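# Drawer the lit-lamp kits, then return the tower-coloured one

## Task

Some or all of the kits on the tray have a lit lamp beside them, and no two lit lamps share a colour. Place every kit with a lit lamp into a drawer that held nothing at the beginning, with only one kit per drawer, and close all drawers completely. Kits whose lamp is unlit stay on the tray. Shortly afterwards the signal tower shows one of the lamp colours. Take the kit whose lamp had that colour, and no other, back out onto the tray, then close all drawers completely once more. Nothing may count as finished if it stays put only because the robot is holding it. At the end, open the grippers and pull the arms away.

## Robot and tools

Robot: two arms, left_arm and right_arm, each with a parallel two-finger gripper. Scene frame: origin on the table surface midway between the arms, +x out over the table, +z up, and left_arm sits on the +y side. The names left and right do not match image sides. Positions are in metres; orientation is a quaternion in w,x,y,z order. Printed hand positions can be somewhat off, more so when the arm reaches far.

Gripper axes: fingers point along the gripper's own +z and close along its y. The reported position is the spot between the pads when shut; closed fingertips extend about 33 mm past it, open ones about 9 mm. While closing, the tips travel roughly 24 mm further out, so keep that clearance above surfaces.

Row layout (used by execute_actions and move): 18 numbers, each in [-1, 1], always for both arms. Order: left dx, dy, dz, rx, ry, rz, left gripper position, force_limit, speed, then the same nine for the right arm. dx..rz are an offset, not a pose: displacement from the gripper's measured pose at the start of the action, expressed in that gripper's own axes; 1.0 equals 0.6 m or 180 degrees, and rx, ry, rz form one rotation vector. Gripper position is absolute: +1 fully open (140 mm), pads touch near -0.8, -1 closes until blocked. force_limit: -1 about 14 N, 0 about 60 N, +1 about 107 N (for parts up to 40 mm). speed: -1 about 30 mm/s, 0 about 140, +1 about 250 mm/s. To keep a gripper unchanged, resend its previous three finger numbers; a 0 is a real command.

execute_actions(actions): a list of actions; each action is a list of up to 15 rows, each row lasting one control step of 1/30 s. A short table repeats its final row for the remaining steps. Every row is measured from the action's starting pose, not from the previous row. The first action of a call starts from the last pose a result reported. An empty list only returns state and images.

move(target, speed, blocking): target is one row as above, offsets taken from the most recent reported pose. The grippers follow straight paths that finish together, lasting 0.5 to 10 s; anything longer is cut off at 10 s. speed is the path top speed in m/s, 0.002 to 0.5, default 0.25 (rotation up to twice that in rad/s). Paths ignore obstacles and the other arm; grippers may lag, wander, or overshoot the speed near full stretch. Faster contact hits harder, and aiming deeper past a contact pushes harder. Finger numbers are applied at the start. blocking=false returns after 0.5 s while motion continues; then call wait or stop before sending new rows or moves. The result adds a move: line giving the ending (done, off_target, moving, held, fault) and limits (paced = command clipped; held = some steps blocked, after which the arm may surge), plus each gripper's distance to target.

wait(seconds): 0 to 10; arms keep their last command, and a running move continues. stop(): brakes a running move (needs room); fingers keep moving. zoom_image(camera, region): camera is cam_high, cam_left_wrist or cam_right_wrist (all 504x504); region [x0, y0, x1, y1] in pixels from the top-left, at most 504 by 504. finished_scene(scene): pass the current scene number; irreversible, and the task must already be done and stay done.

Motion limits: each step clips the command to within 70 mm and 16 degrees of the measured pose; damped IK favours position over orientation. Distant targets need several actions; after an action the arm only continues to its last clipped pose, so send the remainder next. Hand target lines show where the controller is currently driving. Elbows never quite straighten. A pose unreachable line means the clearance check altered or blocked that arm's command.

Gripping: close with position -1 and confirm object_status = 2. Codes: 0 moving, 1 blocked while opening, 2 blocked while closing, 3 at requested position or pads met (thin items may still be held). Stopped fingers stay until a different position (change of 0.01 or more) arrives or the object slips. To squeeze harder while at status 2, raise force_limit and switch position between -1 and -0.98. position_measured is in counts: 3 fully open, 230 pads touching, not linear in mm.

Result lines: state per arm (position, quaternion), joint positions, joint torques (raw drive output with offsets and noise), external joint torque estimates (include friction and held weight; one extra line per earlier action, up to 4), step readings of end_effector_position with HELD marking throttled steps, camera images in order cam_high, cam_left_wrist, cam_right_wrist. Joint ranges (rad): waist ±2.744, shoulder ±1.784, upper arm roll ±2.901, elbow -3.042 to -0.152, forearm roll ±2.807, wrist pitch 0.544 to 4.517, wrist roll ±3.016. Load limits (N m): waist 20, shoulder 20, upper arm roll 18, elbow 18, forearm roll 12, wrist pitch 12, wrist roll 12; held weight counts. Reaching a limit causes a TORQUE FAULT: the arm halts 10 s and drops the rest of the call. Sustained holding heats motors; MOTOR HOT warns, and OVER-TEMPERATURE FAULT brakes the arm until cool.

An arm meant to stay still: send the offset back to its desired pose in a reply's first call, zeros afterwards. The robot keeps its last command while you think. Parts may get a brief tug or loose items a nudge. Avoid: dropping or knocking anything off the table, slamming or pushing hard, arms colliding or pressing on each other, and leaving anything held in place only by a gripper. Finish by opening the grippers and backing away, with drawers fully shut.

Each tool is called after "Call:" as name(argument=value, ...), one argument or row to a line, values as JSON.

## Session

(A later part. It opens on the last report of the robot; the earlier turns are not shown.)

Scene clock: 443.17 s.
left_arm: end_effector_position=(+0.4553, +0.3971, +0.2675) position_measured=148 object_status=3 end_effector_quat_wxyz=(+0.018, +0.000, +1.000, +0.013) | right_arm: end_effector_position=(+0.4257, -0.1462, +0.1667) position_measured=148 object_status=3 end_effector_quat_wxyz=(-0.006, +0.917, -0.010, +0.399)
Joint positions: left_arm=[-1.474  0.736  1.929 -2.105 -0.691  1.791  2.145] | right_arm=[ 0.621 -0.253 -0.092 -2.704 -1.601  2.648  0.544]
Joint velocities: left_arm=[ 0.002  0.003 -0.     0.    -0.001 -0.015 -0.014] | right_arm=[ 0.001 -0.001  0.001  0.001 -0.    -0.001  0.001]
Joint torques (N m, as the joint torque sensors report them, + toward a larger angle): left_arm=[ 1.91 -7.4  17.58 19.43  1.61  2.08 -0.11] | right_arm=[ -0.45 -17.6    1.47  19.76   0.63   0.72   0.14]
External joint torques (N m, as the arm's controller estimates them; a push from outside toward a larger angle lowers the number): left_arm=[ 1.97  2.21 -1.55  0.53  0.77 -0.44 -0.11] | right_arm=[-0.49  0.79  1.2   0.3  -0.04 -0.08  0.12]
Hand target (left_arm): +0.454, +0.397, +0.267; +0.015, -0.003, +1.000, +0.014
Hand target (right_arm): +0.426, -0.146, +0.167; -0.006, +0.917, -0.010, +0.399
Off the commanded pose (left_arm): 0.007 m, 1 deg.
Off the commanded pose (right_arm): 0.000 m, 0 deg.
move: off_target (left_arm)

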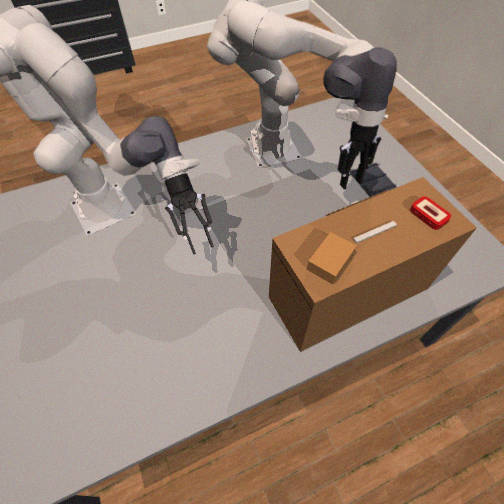

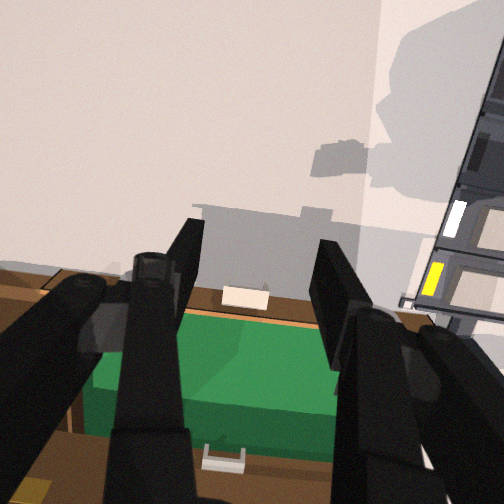

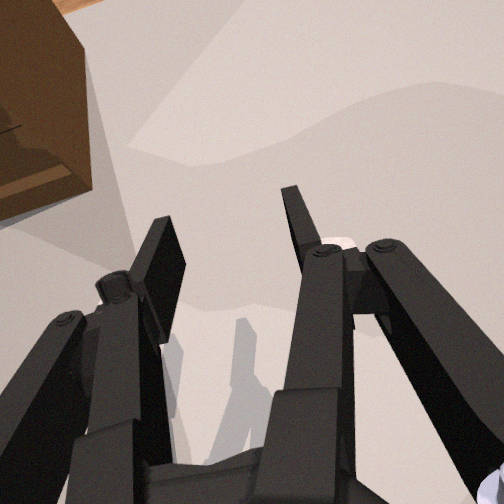

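Call:
move(
  target=[-0.041,0.445,0.05,0,0.012,0,0.25,0.2,0.2,0,0,0,0,0,0,-0.15,0.3,0],
)

Call:
move(
  target=[0,0,0.235,0,0,0,0.25,0.2,0.2,0,0,0,0,0,0,-0.15,0.3,0],
)

Scene clock: 447.03 s.
left_arm: end_effector_position=(+0.4822, +0.6637, +0.2373) position_measured=98 object_status=3 end_effector_quat_wxyz=(-0.002, -0.006, +1.000, +0.008) | right_arm: end_effector_position=(+0.4257, -0.1462, +0.1667) position_measured=148 object_status=3 end_effector_quat_wxyz=(-0.006, +0.917, -0.010, +0.399)
Joint positions: left_arm=[-0.478  0.524  1.324 -1.763 -0.517  1.869  2.396] | right_arm=[ 0.621 -0.253 -0.092 -2.704 -1.601  2.648  0.544]
Joint velocities: left_arm=[ 0.006 -0.002 -0.001  0.003  0.002 -0.01   0.024] | right_arm=[ 0.    -0.    -0.    -0.001  0.     0.    -0.   ]
Joint torques (N m, as the joint torque sensors report them, + toward a larger angle): left_arm=[  2.91 -23.8   14.95  22.34   1.81   2.01   0.3 ] | right_arm=[ -0.36 -17.64   1.23  20.05   0.64   0.72   0.12]
External joint torques (N m, as the arm's controller estimates them; a push from outside toward a larger angle lowers the number): left_arm=[ 2.86  0.1  -0.78  1.15  0.96 -0.44  0.3 ] | right_arm=[-0.36  0.63  1.    0.79 -0.03 -0.08  0.1 ]
Hand target (left_arm): +0.481, +0.664, +0.238; -0.004, +0.001, +1.000, +0.007
Hand target (right_arm): +0.426, -0.146, +0.167; -0.006, +0.917, -0.010, +0.399
Off the commanded pose (left_arm): 0.008 m, 1 deg.
Off the commanded pose (right_arm): 0.000 m, 0 deg.
move: off_target (left_arm)

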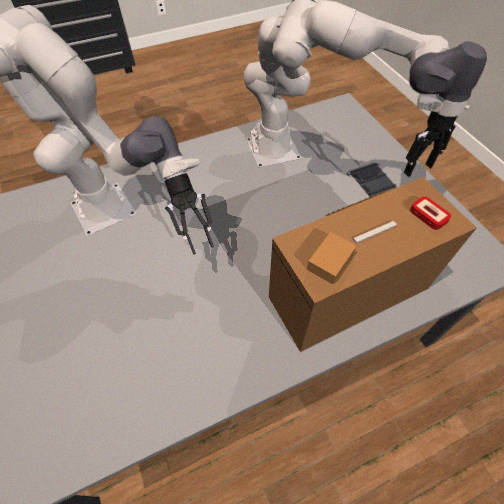

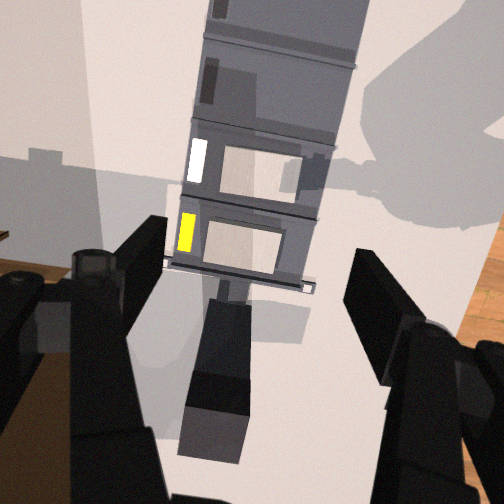

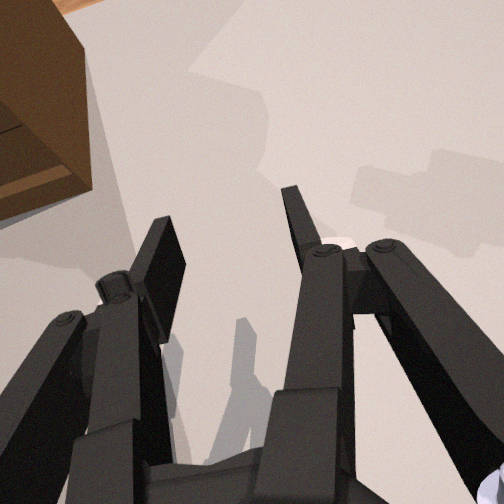

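Scene clock: 448.27 s.
left_arm: end_effector_position=(+0.4825, +0.6621, +0.0933) position_measured=98 object_status=3 end_effector_quat_wxyz=(-0.005, -0.007, +1.000, +0.003) | right_arm: end_effector_position=(+0.4257, -0.1462, +0.1667) position_measured=148 object_status=3 end_effector_quat_wxyz=(-0.006, +0.917, -0.010, +0.399)
Joint positions: left_arm=[-0.344  0.666  1.105 -1.907 -0.689  2.118  2.488] | right_arm=[ 0.621 -0.253 -0.092 -2.704 -1.601  2.648  0.544]
Joint velocities: left_arm=[ 0.004 -0.004 -0.008 -0.     0.002  0.015  0.019] | right_arm=[-0.002 -0.    -0.     0.    -0.001  0.    -0.001]
Joint torques (N m, as the joint torque sensors report them, + toward a larger angle): left_arm=[  2.52 -30.48  15.89  19.47  -0.23   2.81   0.17] | right_arm=[ -0.58 -17.42   1.42  19.9    0.65   0.68   0.12]
External joint torques (N m, as the arm's controller estimates them; a push from outside toward a larger angle lowers the number): left_arm=[ 2.42 -0.16 -2.12  1.16 -0.99  0.4   0.17] | right_arm=[-0.55  0.96  1.22  0.45 -0.02 -0.11  0.1 ]
Hand target (left_arm): +0.485, +0.663, +0.094; -0.002, -0.004, +1.000, +0.004
Hand target (right_arm): +0.426, -0.146, +0.167; -0.006, +0.917, -0.010, +0.399
Off the commanded pose (left_arm): 0.005 m, 1 deg.
Off the commanded pose (right_arm): 0.000 m, 0 deg.
move: off_target (left_arm)

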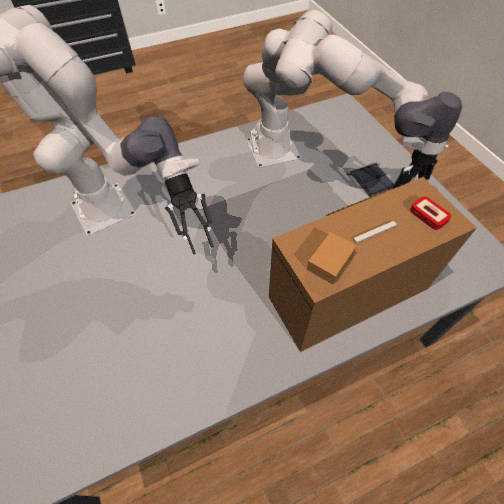

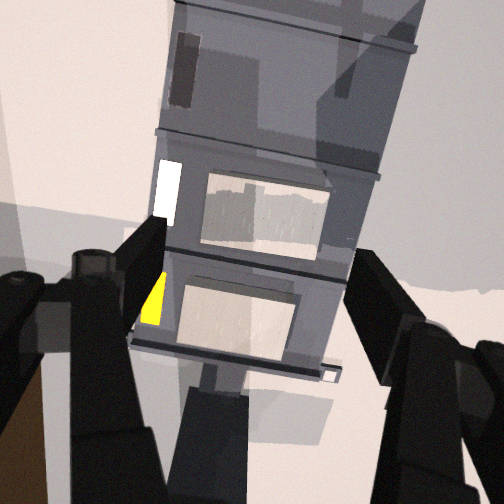

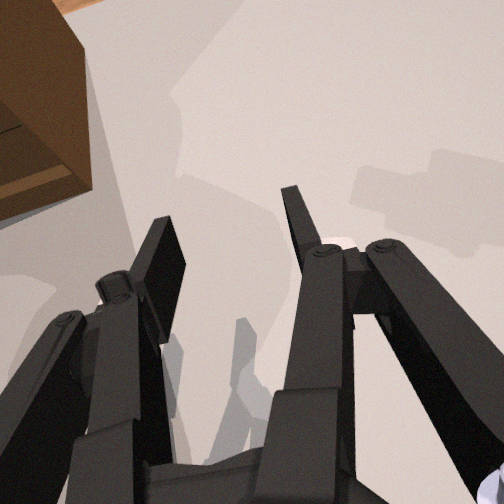

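Call:
move(
  target=[0.008,0.011,0.096,0,0,0,0.25,0.2,0.2,0,0,0,0,0,0,-0.15,0.3,0],
  speed=0.05,
)

Call:
move(
  target=[0,0,0,0,0,0,-1,0.2,0.2,0,0,0,0,0,0,-0.15,0.3,0],
)

Scene clock: 451.57 s.
left_arm: end_effector_position=(+0.4781, +0.6668, +0.0358) position_measured=98 object_status=3 end_effector_quat_wxyz=(-0.007, -0.008, +1.000, +0.001) | right_arm: end_effector_position=(+0.4257, -0.1462, +0.1667) position_measured=148 object_status=3 end_effector_quat_wxyz=(-0.006, +0.917, -0.010, +0.399)
Joint positions: left_arm=[-0.258  0.734  0.994 -1.923 -0.761  2.207  2.536] | right_arm=[ 0.621 -0.253 -0.092 -2.704 -1.601  2.648  0.544]
Joint velocities: left_arm=[ 0.007  0.    -0.008  0.001 -0.     0.015  0.014] | right_arm=[-0.    -0.001 -0.     0.001  0.001 -0.    -0.001]
Joint torques (N m, as the joint torque sensors report them, + toward a larger angle): left_arm=[  1.44 -31.55  17.37  15.7   -0.36   2.79   0.28] | right_arm=[ -0.46 -17.6    1.39  19.87   0.62   0.7    0.11]
External joint torques (N m, as the arm's controller estimates them; a push from outside toward a larger angle lowers the number): left_arm=[ 1.62  1.82 -0.84 -1.28 -1.07  0.4   0.28] | right_arm=[-0.45  0.77  1.16  0.43 -0.05 -0.09  0.1 ]
Hand target (left_arm): +0.478, +0.668, +0.035; -0.005, -0.007, +1.000, +0.001
Hand target (right_arm): +0.426, -0.146, +0.167; -0.006, +0.917, -0.010, +0.399
Off the commanded pose (left_arm): 0.003 m, 0 deg.
Off the commanded pose (right_arm): 0.000 m, 0 deg.
move: done

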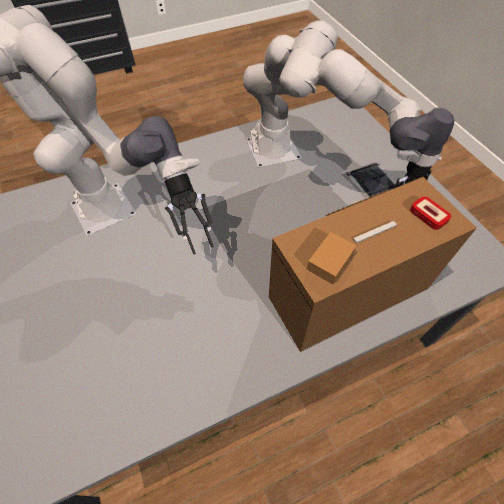

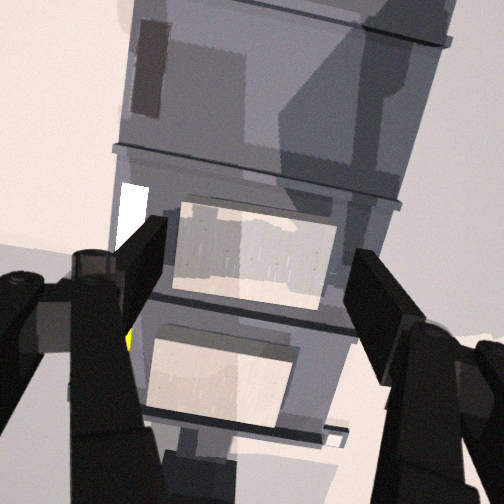

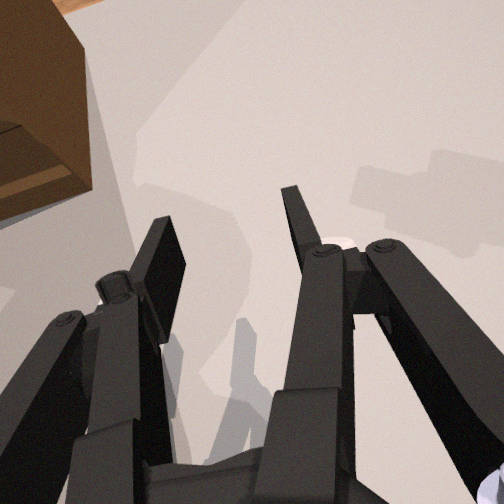

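Scene clock: 452.07 s.
left_arm: end_effector_position=(+0.4785, +0.6671, +0.0365) position_measured=134 object_status=2 end_effector_quat_wxyz=(-0.006, -0.008, +1.000, +0.001) | right_arm: end_effector_position=(+0.4257, -0.1462, +0.1667) position_measured=148 object_status=3 end_effector_quat_wxyz=(-0.006, +0.917, -0.010, +0.399)
Joint positions: left_arm=[-0.258  0.732  0.995 -1.923 -0.761  2.207  2.536] | right_arm=[ 0.621 -0.253 -0.092 -2.704 -1.601  2.648  0.544]
Joint velocities: left_arm=[-0.001 -0.    -0.002 -0.001 -0.001 -0.    -0.001] | right_arm=[ 0.002  0.001 -0.001  0.     0.001  0.001  0.002]
Joint torques (N m, as the joint torque sensors report them, + toward a larger angle): left_arm=[  0.71 -31.42  17.66  16.51   0.65   2.43   0.11] | right_arm=[ -0.46 -17.74   1.29  19.96   0.61   0.69   0.11]
External joint torques (N m, as the arm's controller estimates them; a push from outside toward a larger angle lowers the number): left_arm=[ 0.8   1.92 -0.55 -0.4  -0.05  0.05  0.11] | right_arm=[-0.46  0.56  1.06  0.55 -0.06 -0.1   0.09]
Hand target (left_arm): +0.478, +0.667, +0.036; -0.007, -0.008, +1.000, +0.001
Hand target (right_arm): +0.426, -0.146, +0.167; -0.006, +0.917, -0.010, +0.399
Off the commanded pose (left_arm): 0.001 m, 0 deg.
Off the commanded pose (right_arm): 0.000 m, 0 deg.
move: done

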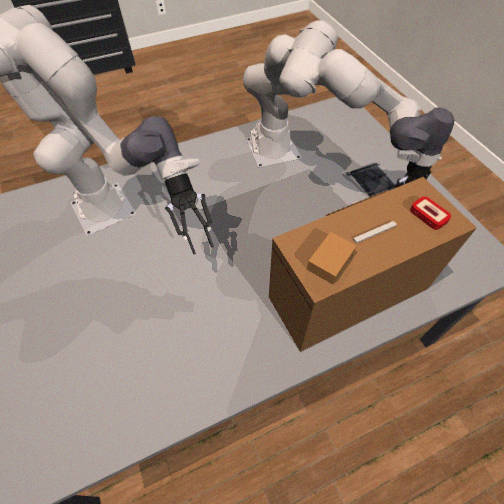

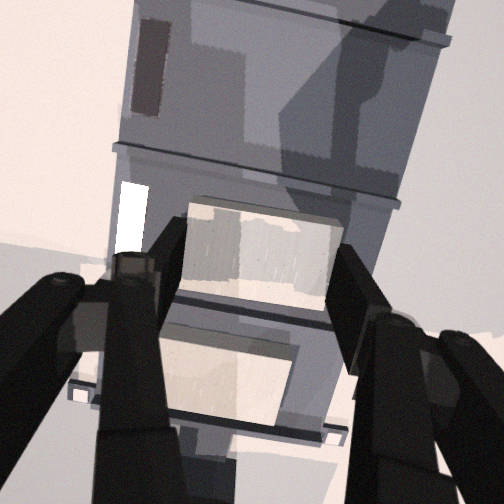

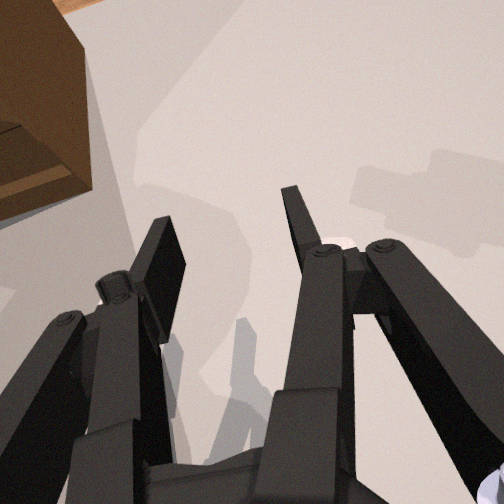

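Call:
move(
  target=[0,0,-0.36,0,0,0,-1,0.2,0.2,0,0,0,0,0,0,-0.15,0.3,0],
)

Call:
move(
  target=[-0.115,-0.445,0,0,0,0,-1,0.2,0.2,0,0,0,0,0,0,-0.15,0.3,0],
)

Scene clock: 455.43 s.
left_arm: end_effector_position=(+0.4767, +0.6691, +0.2544) position_measured=134 object_status=2 end_effector_quat_wxyz=(-0.006, -0.009, +1.000, +0.006) | right_arm: end_effector_position=(+0.4257, -0.1462, +0.1667) position_measured=148 object_status=3 end_effector_quat_wxyz=(-0.006, +0.917, -0.010, +0.399)
Joint positions: left_arm=[-0.465  0.502  1.328 -1.731 -0.487  1.829  2.385] | right_arm=[ 0.621 -0.253 -0.092 -2.704 -1.601  2.648  0.544]
Joint velocities: left_arm=[-0.     0.003  0.002  0.     0.001 -0.012 -0.013] | right_arm=[ 0.    -0.    -0.002  0.001 -0.     0.    -0.001]
Joint torques (N m, as the joint torque sensors report them, + toward a larger angle): left_arm=[ -1.17 -21.44  16.11  22.98   1.35   2.07  -0.02] | right_arm=[ -0.32 -17.61   1.32  20.22   0.64   0.72   0.11]
External joint torques (N m, as the arm's controller estimates them; a push from outside toward a larger angle lowers the number): left_arm=[-1.14  1.93  1.15  1.59  0.49 -0.35 -0.02] | right_arm=[-0.3   0.83  1.11  0.7  -0.04 -0.08  0.1 ]
Hand target (left_arm): +0.477, +0.669, +0.256; -0.007, -0.011, +1.000, +0.007
Hand target (right_arm): +0.426, -0.146, +0.167; -0.006, +0.917, -0.010, +0.399
Off the commanded pose (left_arm): 0.005 m, 1 deg.
Off the commanded pose (right_arm): 0.000 m, 0 deg.
move: off_target (left_arm)

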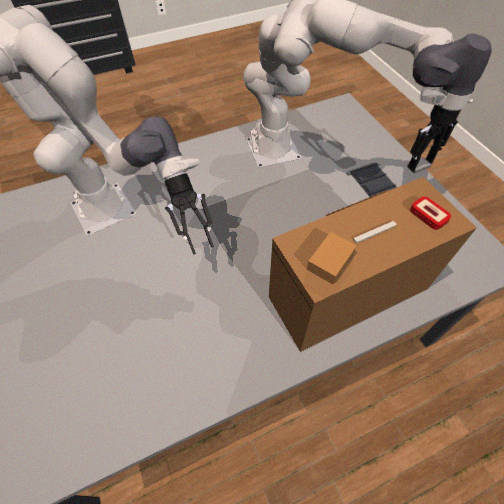

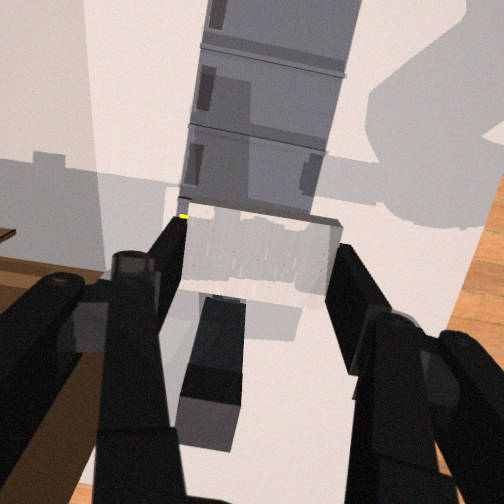

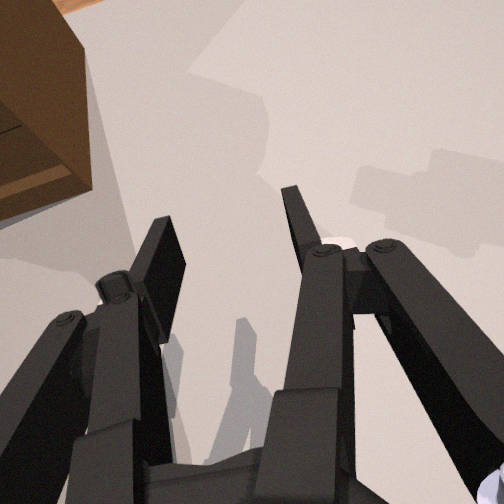

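Scene clock: 457.33 s.
left_arm: end_effector_position=(+0.5497, +0.4038, +0.2529) position_measured=134 object_status=2 end_effector_quat_wxyz=(-0.004, -0.002, +1.000, +0.011) | right_arm: end_effector_position=(+0.4257, -0.1462, +0.1667) position_measured=148 object_status=3 end_effector_quat_wxyz=(-0.006, +0.917, -0.010, +0.399)
Joint positions: left_arm=[-0.986  0.625  1.457 -1.739 -0.611  1.776  2.021] | right_arm=[ 0.621 -0.253 -0.092 -2.704 -1.601  2.648  0.544]
Joint velocities: left_arm=[ 0.001 -0.001  0.001  0.001  0.    -0.001 -0.026] | right_arm=[-0.     0.    -0.001  0.    -0.     0.    -0.002]
Joint torques (N m, as the joint torque sensors report them, + toward a larger angle): left_arm=[  0.64 -22.61  18.84  21.08  -0.22   2.05  -0.1 ] | right_arm=[ -0.34 -17.54   1.21  20.18   0.62   0.73   0.1 ]
External joint torques (N m, as the arm's controller estimates them; a push from outside toward a larger angle lowers the number): left_arm=[ 0.45  0.82  0.06  1.38 -1.11 -0.38 -0.1 ] | right_arm=[-0.32  0.82  1.    0.72 -0.05 -0.06  0.08]
Hand target (left_arm): +0.551, +0.404, +0.254; -0.003, -0.009, +1.000, +0.010
Hand target (right_arm): +0.426, -0.146, +0.167; -0.006, +0.917, -0.010, +0.399
Off the commanded pose (left_arm): 0.003 m, 1 deg.
Off the commanded pose (right_arm): 0.000 m, 0 deg.
move: done

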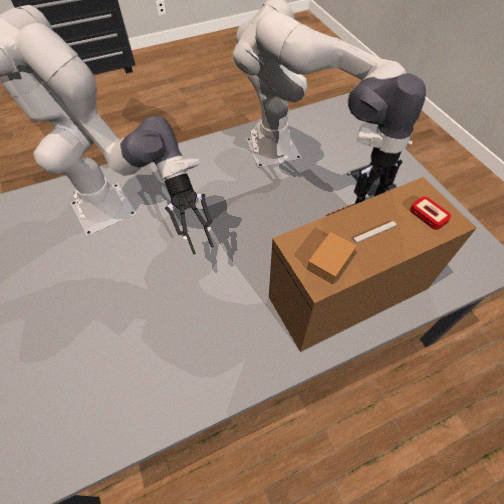

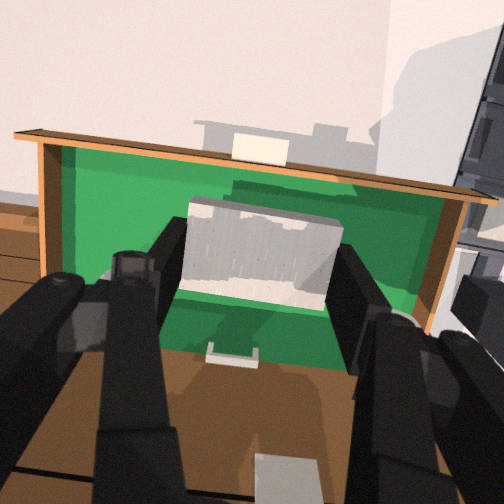

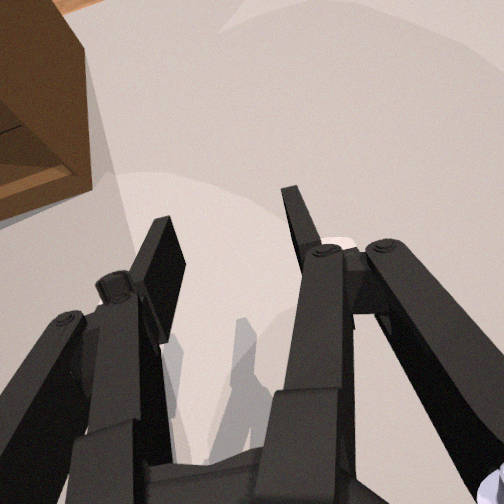

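Call:
move(
  target=[-0.008,0,0.07,0,0,0,-1,0.2,0.2,0,0,0,0,0,0,-0.15,0.3,0],
  speed=0.04,
)

Scene clock: 460.03 s.
left_arm: end_effector_position=(+0.5536, +0.4027, +0.2111) position_measured=134 object_status=2 end_effector_quat_wxyz=(-0.007, -0.002, +1.000, +0.011) | right_arm: end_effector_position=(+0.4257, -0.1462, +0.1667) position_measured=148 object_status=3 end_effector_quat_wxyz=(-0.006, +0.917, -0.010, +0.399)
Joint positions: left_arm=[-0.949  0.648  1.383 -1.787 -0.639  1.854  2.031] | right_arm=[ 0.621 -0.253 -0.092 -2.704 -1.601  2.648  0.544]
Joint velocities: left_arm=[ 0.003  0.002 -0.004  0.     0.     0.017  0.006] | right_arm=[ 0.    -0.001 -0.001 -0.     0.001  0.001 -0.   ]
Joint torques (N m, as the joint torque sensors report them, + toward a larger angle): left_arm=[  1.22 -24.76  17.78  18.2   -0.16   2.84   0.2 ] | right_arm=[ -0.68 -17.42   1.12  19.93   0.6    0.71   0.12]
External joint torques (N m, as the arm's controller estimates them; a push from outside toward a larger angle lowers the number): left_arm=[ 1.33  0.21 -1.17 -1.16 -1.02  0.44  0.19] | right_arm=[-0.63  0.96  0.93  0.54 -0.08 -0.08  0.1 ]
Hand target (left_arm): +0.555, +0.404, +0.210; -0.005, -0.001, +1.000, +0.010
Hand target (right_arm): +0.426, -0.146, +0.167; -0.006, +0.917, -0.010, +0.399
Off the commanded pose (left_arm): 0.002 m, 0 deg.
Off the commanded pose (right_arm): 0.000 m, 0 deg.
move: done

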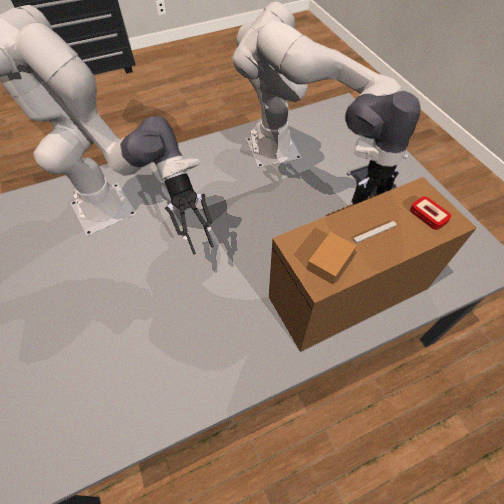

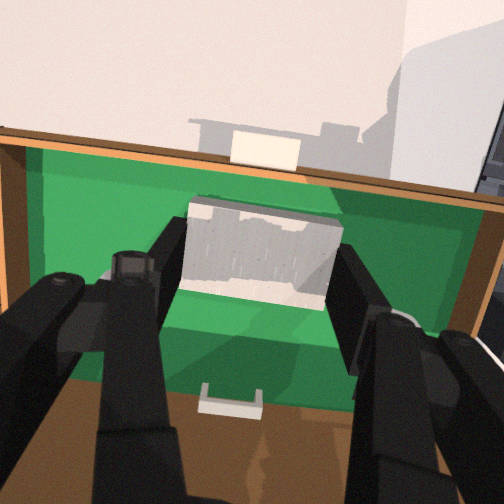

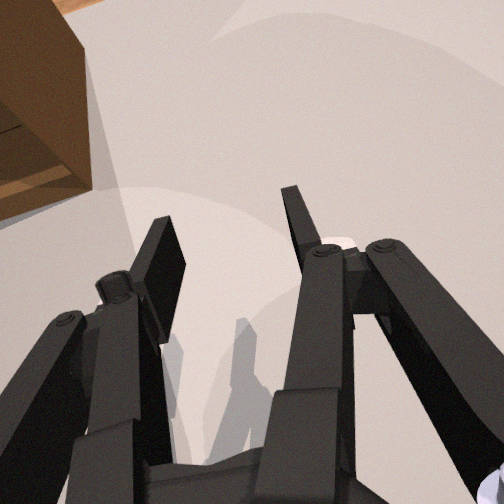

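Call:
move(
  target=[-0.006,0,0.02,0,0,0,-1,0.2,0.2,0,0,0,0,0,0,-0.15,0.3,0],
  speed=0.015,
)

Scene clock: 461.73 s.
left_arm: end_effector_position=(+0.5608, +0.4034, +0.2073) position_measured=134 object_status=2 end_effector_quat_wxyz=(-0.000, -0.002, +1.000, +0.011) | right_arm: end_effector_position=(+0.4257, -0.1462, +0.1667) position_measured=148 object_status=3 end_effector_quat_wxyz=(-0.006, +0.917, -0.010, +0.399)
Joint positions: left_arm=[-0.93   0.651  1.362 -1.782 -0.647  1.873  2.032] | right_arm=[ 0.621 -0.253 -0.092 -2.704 -1.601  2.648  0.544]
Joint velocities: left_arm=[ 0.003  0.001 -0.007  0.003 -0.     0.011  0.   ] | right_arm=[-0.001  0.    -0.     0.001  0.001 -0.    -0.002]
Joint torques (N m, as the joint torque sensors report them, + toward a larger angle): left_arm=[  3.75 -20.12  13.51  14.89  -0.03   2.19   0.27] | right_arm=[ -0.43 -17.31   1.29  19.9    0.6    0.71   0.1 ]
External joint torques (N m, as the arm's controller estimates them; a push from outside toward a larger angle lowers the number): left_arm=[ 3.78  5.57 -5.49 -4.43 -0.88 -0.22  0.27] | right_arm=[-0.47  1.07  1.02  0.45 -0.07 -0.09  0.08]
Hand target (left_arm): +0.557, +0.403, +0.199; -0.007, -0.002, +1.000, +0.011
Hand target (right_arm): +0.426, -0.146, +0.167; -0.006, +0.917, -0.010, +0.399
Off the commanded pose (left_arm): 0.009 m, 1 deg.
Off the commanded pose (right_arm): 0.000 m, 0 deg.
move: off_target (left_arm)

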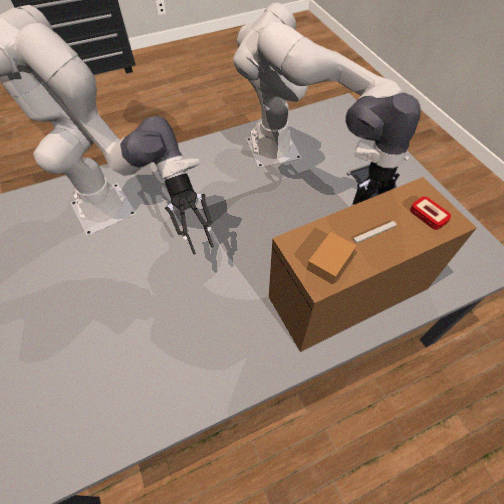

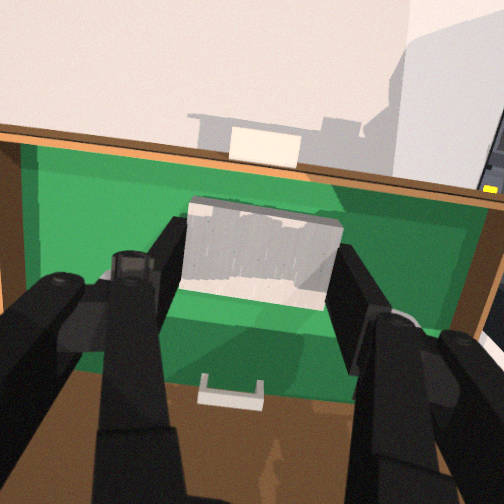

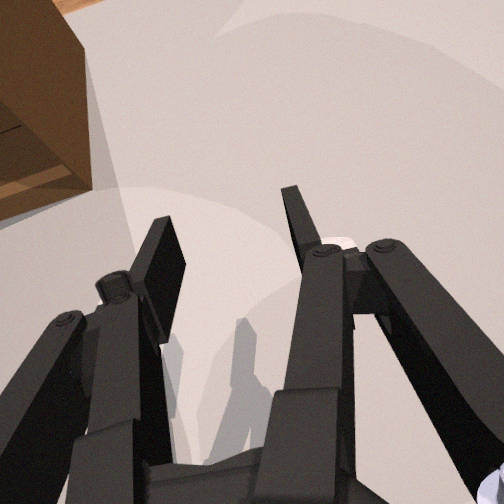

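Call:
move(
  target=[0,0,-0.003,0,0,0,0.25,0.2,0.2,0,0,0,0,0,0,-0.15,0.3,0],
)

Call:
move(
  target=[0.01,0,-0.1,0,0,0,0.25,0.2,0.2,0,0,0,0,0,0,-0.15,0.3,0],
  speed=0.1,
)

Call:
move(
  target=[0.165,-0.018,0.03,0,-0.215,0,-0.15,0.3,0,0,0,0,0,0,0,-0.15,0.3,0],
)

Scene clock: 464.53 s.
left_arm: end_effector_position=(+0.5612, +0.4035, +0.2080) position_measured=98 object_status=3 end_effector_quat_wxyz=(+0.000, -0.002, +1.000, +0.011) | right_arm: end_effector_position=(+0.4257, -0.1462, +0.1667) position_measured=148 object_status=3 end_effector_quat_wxyz=(-0.006, +0.917, -0.010, +0.399)
Joint positions: left_arm=[-0.93   0.651  1.362 -1.78  -0.647  1.873  2.032] | right_arm=[ 0.621 -0.253 -0.092 -2.704 -1.601  2.648  0.544]
Joint velocities: left_arm=[-0.001  0.001  0.001 -0.001 -0.    -0.002 -0.001] | right_arm=[ 0.001  0.    -0.002 -0.    -0.     0.     0.   ]
Joint torques (N m, as the joint torque sensors report them, + toward a larger angle): left_arm=[  0.   -25.19  20.1   19.35   1.3    2.03   0.01] | right_arm=[ -0.31 -17.55   1.31  20.23   0.64   0.69   0.14]
External joint torques (N m, as the arm's controller estimates them; a push from outside toward a larger angle lowers the number): left_arm=[ 0.01  0.51  1.08  0.04  0.46 -0.4   0.01] | right_arm=[-0.31  0.79  1.07  0.84 -0.03 -0.11  0.12]
Hand target (left_arm): +0.561, +0.403, +0.209; -0.000, -0.002, +1.000, +0.011
Hand target (right_arm): +0.426, -0.146, +0.167; -0.006, +0.917, -0.010, +0.399
Off the commanded pose (left_arm): 0.001 m, 0 deg.
Off the commanded pose (right_arm): 0.000 m, 0 deg.
move: done

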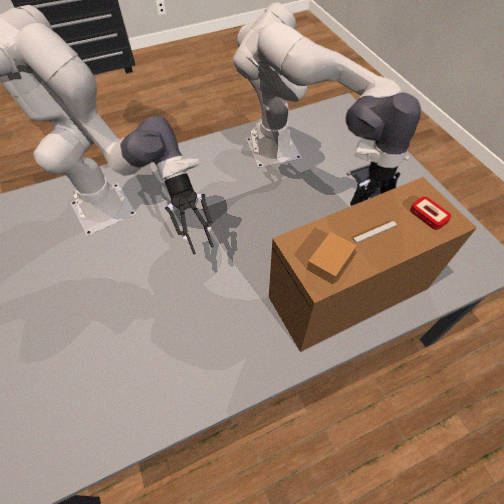

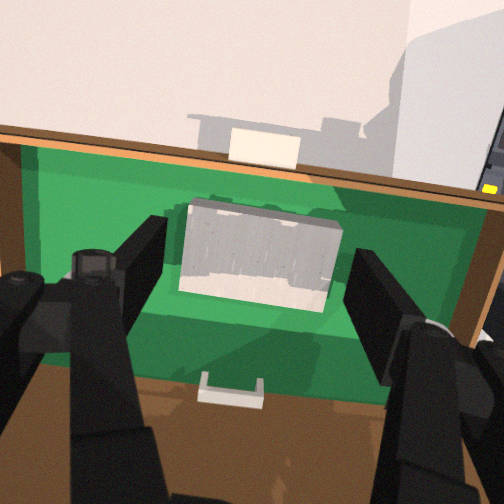

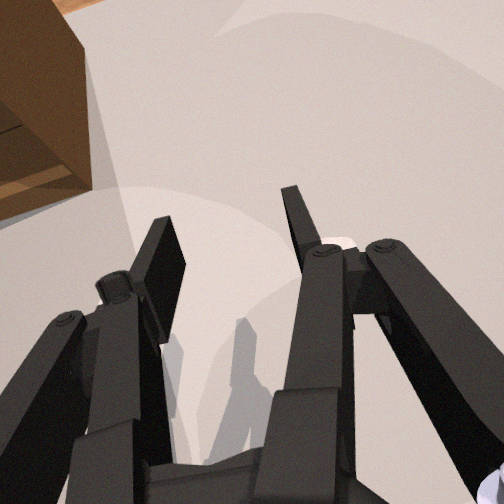

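Scene clock: 465.67 s.
left_arm: end_effector_position=(+0.5551, +0.4041, +0.2677) position_measured=98 object_status=3 end_effector_quat_wxyz=(+0.002, -0.001, +1.000, +0.011) | right_arm: end_effector_position=(+0.4257, -0.1462, +0.1667) position_measured=148 object_status=3 end_effector_quat_wxyz=(-0.006, +0.917, -0.010, +0.399)
Joint positions: left_arm=[-0.978  0.606  1.455 -1.71  -0.595  1.764  2.008] | right_arm=[ 0.621 -0.253 -0.092 -2.704 -1.601  2.648  0.544]
Joint velocities: left_arm=[-0.    -0.     0.003 -0.001 -0.    -0.014 -0.005] | right_arm=[-0.    -0.    -0.    -0.001 -0.     0.    -0.001]
Joint torques (N m, as the joint torque sensors report them, + toward a larger angle): left_arm=[ -1.41 -21.08  18.66  21.41   1.52   2.01  -0.07] | right_arm=[ -0.48 -17.45   1.33  19.79   0.63   0.69   0.11]
External joint torques (N m, as the arm's controller estimates them; a push from outside toward a larger angle lowers the number): left_arm=[-1.42  2.07  0.66  1.52  0.66 -0.42 -0.07] | right_arm=[-0.5   0.87  1.08  0.43 -0.04 -0.11  0.09]
Hand target (left_arm): +0.554, +0.403, +0.269; +0.001, -0.003, +1.000, +0.012
Hand target (right_arm): +0.426, -0.146, +0.167; -0.006, +0.917, -0.010, +0.399
Off the commanded pose (left_arm): 0.002 m, 0 deg.
Off the commanded pose (right_arm): 0.000 m, 0 deg.
move: done

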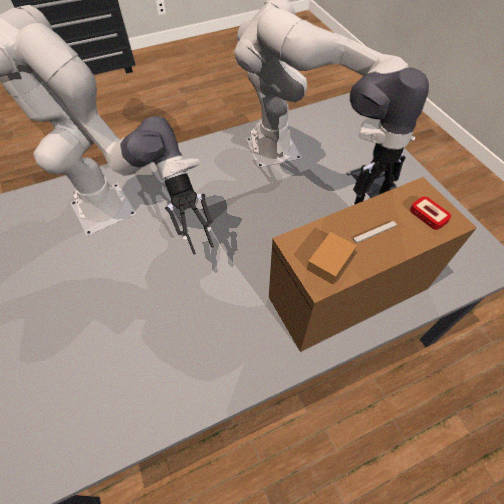

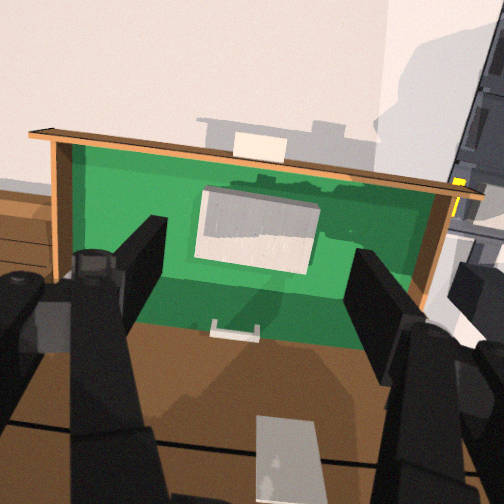

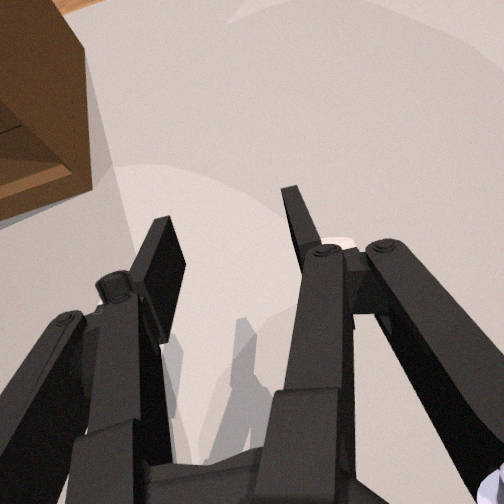

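Scene clock: 468.10 s.
left_arm: end_effector_position=(+0.4619, +0.3870, +0.2544) position_measured=148 object_status=3 end_effector_quat_wxyz=(+0.340, +0.003, +0.941, +0.004) | right_arm: end_effector_position=(+0.4257, -0.1462, +0.1667) position_measured=148 object_status=3 end_effector_quat_wxyz=(-0.006, +0.917, -0.010, +0.399)
Joint positions: left_arm=[-2.132  0.803  2.227 -2.733 -1.328  2.592  2.541] | right_arm=[ 0.621 -0.253 -0.092 -2.704 -1.601  2.648  0.544]
Joint velocities: left_arm=[ 0.001  0.    -0.001 -0.    -0.007  0.004  0.037] | right_arm=[ 0.     0.001  0.     0.     0.    -0.    -0.001]
Joint torques (N m, as the joint torque sensors report them, + toward a larger angle): left_arm=[-0.95 -2.12 12.35 17.36 -0.04  3.09  0.27] | right_arm=[ -0.52 -17.58   1.27  19.83   0.63   0.69   0.11]
External joint torques (N m, as the arm's controller estimates them; a push from outside toward a larger angle lowers the number): left_arm=[-0.95 -1.96  0.24 -1.66 -1.1   0.34  0.29] | right_arm=[-0.5   0.72  1.06  0.45 -0.04 -0.1   0.09]
Hand target (left_arm): +0.461, +0.388, +0.254; +0.341, +0.007, +0.940, +0.006
Hand target (right_arm): +0.426, -0.146, +0.167; -0.006, +0.917, -0.010, +0.399
Off the commanded pose (left_arm): 0.010 m, 1 deg.
Off the commanded pose (right_arm): 0.000 m, 0 deg.
move: off_target (left_arm)

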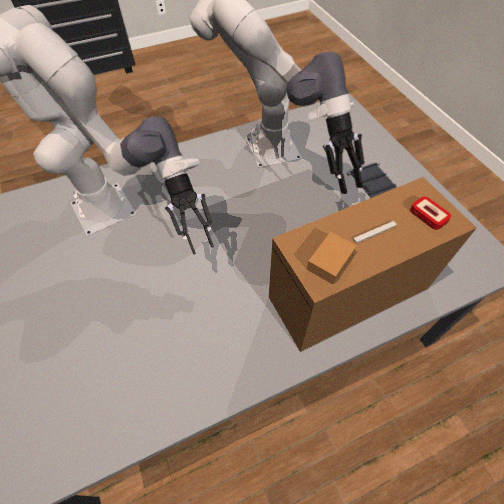

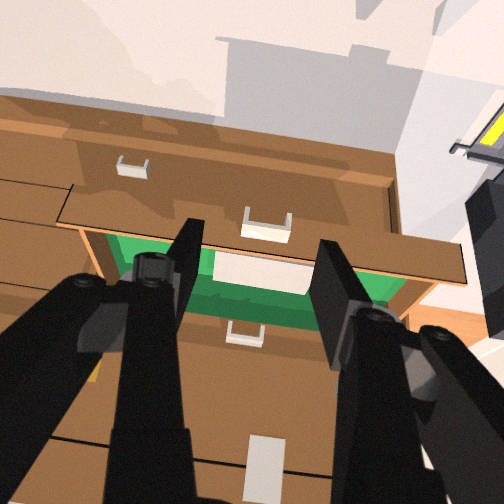

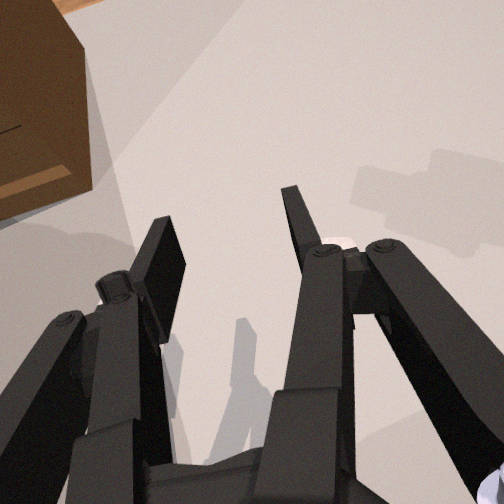

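Call:
move(
  target=[0.041,0.008,0.092,0,0,0,-0.15,0.3,0,0,0,0,0,0,0,-0.15,0.3,0],
  speed=0.06,
)

Call:
move(
  target=[-0.15,0,0.128,0,0,0,-0.15,0.3,0,0,0,0,0,0,0,-0.15,0.3,0],
  speed=0.06,
)

Scene clock: 471.80 s.
left_arm: end_effector_position=(+0.4795, +0.3899, +0.1962) position_measured=148 object_status=3 end_effector_quat_wxyz=(+0.340, -0.002, +0.940, -0.002) | right_arm: end_effector_position=(+0.4257, -0.1462, +0.1667) position_measured=148 object_status=3 end_effector_quat_wxyz=(-0.006, +0.917, -0.010, +0.399)
Joint positions: left_arm=[-2.023  0.585  2.048 -2.687 -1.584  2.771  2.783] | right_arm=[ 0.621 -0.253 -0.092 -2.704 -1.601  2.648  0.544]
Joint velocities: left_arm=[-0.    -0.002 -0.    -0.001 -0.016  0.003  0.05 ] | right_arm=[-0.001 -0.     0.     0.001 -0.    -0.     0.   ]
Joint torques (N m, as the joint torque sensors report them, + toward a larger angle): left_arm=[ 2.15  0.56  8.72 18.49  0.16  2.69  0.23] | right_arm=[ -0.42 -17.69   1.17  19.93   0.61   0.7    0.07]
External joint torques (N m, as the arm's controller estimates them; a push from outside toward a larger angle lowers the number): left_arm=[ 2.18 -1.03 -2.07  0.87 -1.13  0.29  0.25] | right_arm=[-0.43  0.73  0.92  0.46 -0.07 -0.1   0.05]
Hand target (left_arm): +0.481, +0.391, +0.197; +0.342, +0.003, +0.940, +0.001
Hand target (right_arm): +0.426, -0.146, +0.167; -0.006, +0.917, -0.010, +0.399
Off the commanded pose (left_arm): 0.003 m, 1 deg.
Off the commanded pose (right_arm): 0.000 m, 0 deg.
move: done

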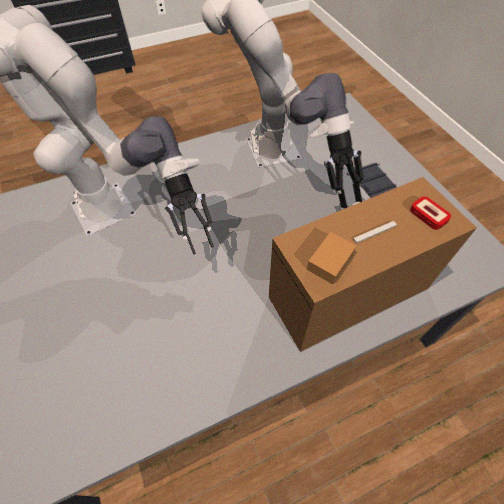

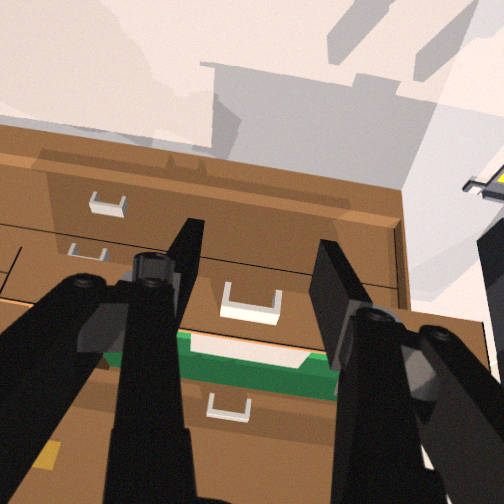

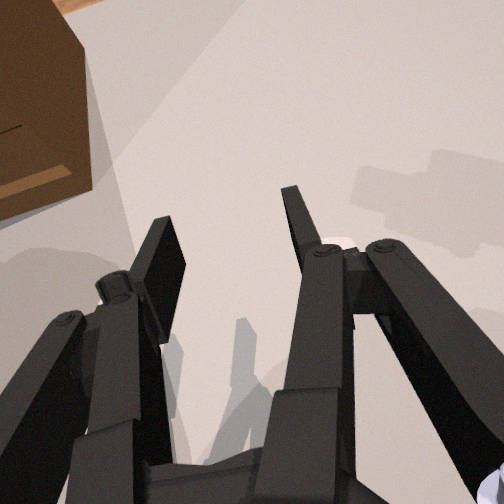

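Scene clock: 474.17 s.
left_arm: end_effector_position=(+0.5959, +0.3928, +0.1909) position_measured=148 object_status=3 end_effector_quat_wxyz=(+0.338, -0.000, +0.941, -0.001) | right_arm: end_effector_position=(+0.4257, -0.1462, +0.1667) position_measured=148 object_status=3 end_effector_quat_wxyz=(-0.006, +0.917, -0.010, +0.399)
Joint positions: left_arm=[-1.342  0.391  1.435 -2.333 -1.447  2.874  2.721] | right_arm=[ 0.621 -0.253 -0.092 -2.704 -1.601  2.648  0.544]
Joint velocities: left_arm=[ 0.015 -0.    -0.012  0.006  0.    -0.004 -0.016] | right_arm=[-0.    -0.     0.001  0.    -0.001 -0.     0.   ]
Joint torques (N m, as the joint torque sensors report them, + toward a larger angle): left_arm=[ 1.35 -8.91  8.57 19.08  1.52  2.03 -0.16] | right_arm=[ -0.46 -17.64   1.28  19.97   0.64   0.69   0.15]
External joint torques (N m, as the arm's controller estimates them; a push from outside toward a larger angle lowers the number): left_arm=[ 1.38  1.23 -2.39  0.23  0.11 -0.47 -0.14] | right_arm=[-0.5   0.66  1.    0.59 -0.03 -0.11  0.13]
Hand target (left_arm): +0.597, +0.392, +0.191; +0.338, -0.003, +0.941, -0.003
Hand target (right_arm): +0.426, -0.146, +0.167; -0.006, +0.917, -0.010, +0.399
Off the commanded pose (left_arm): 0.005 m, 0 deg.
Off the commanded pose (right_arm): 0.000 m, 0 deg.
move: off_target (left_arm)

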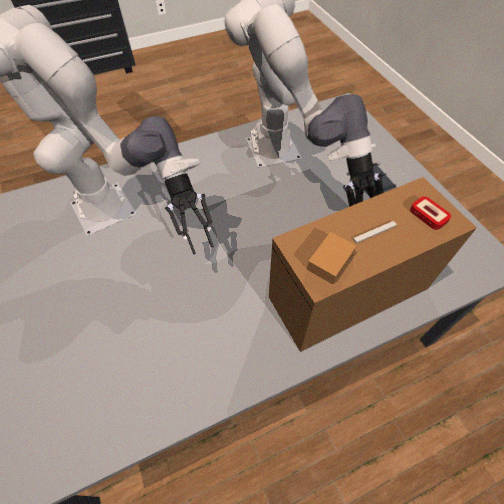

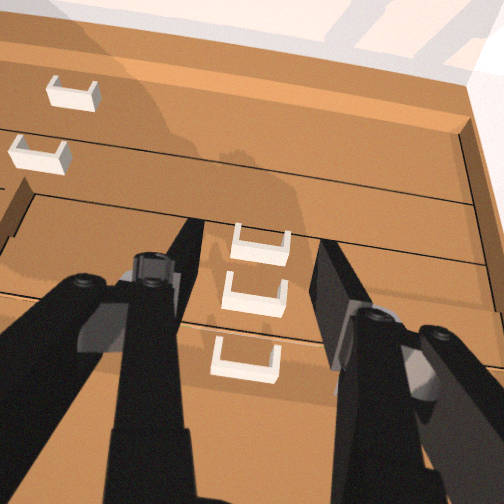

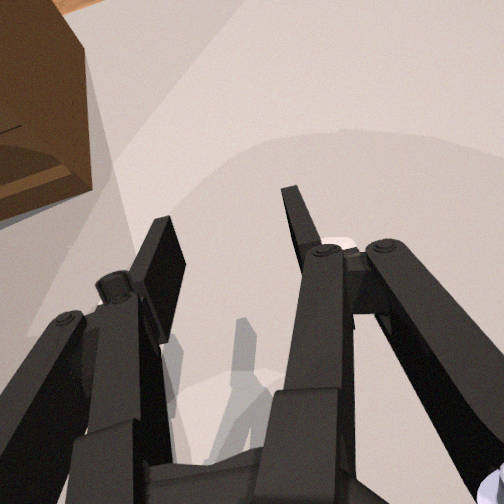

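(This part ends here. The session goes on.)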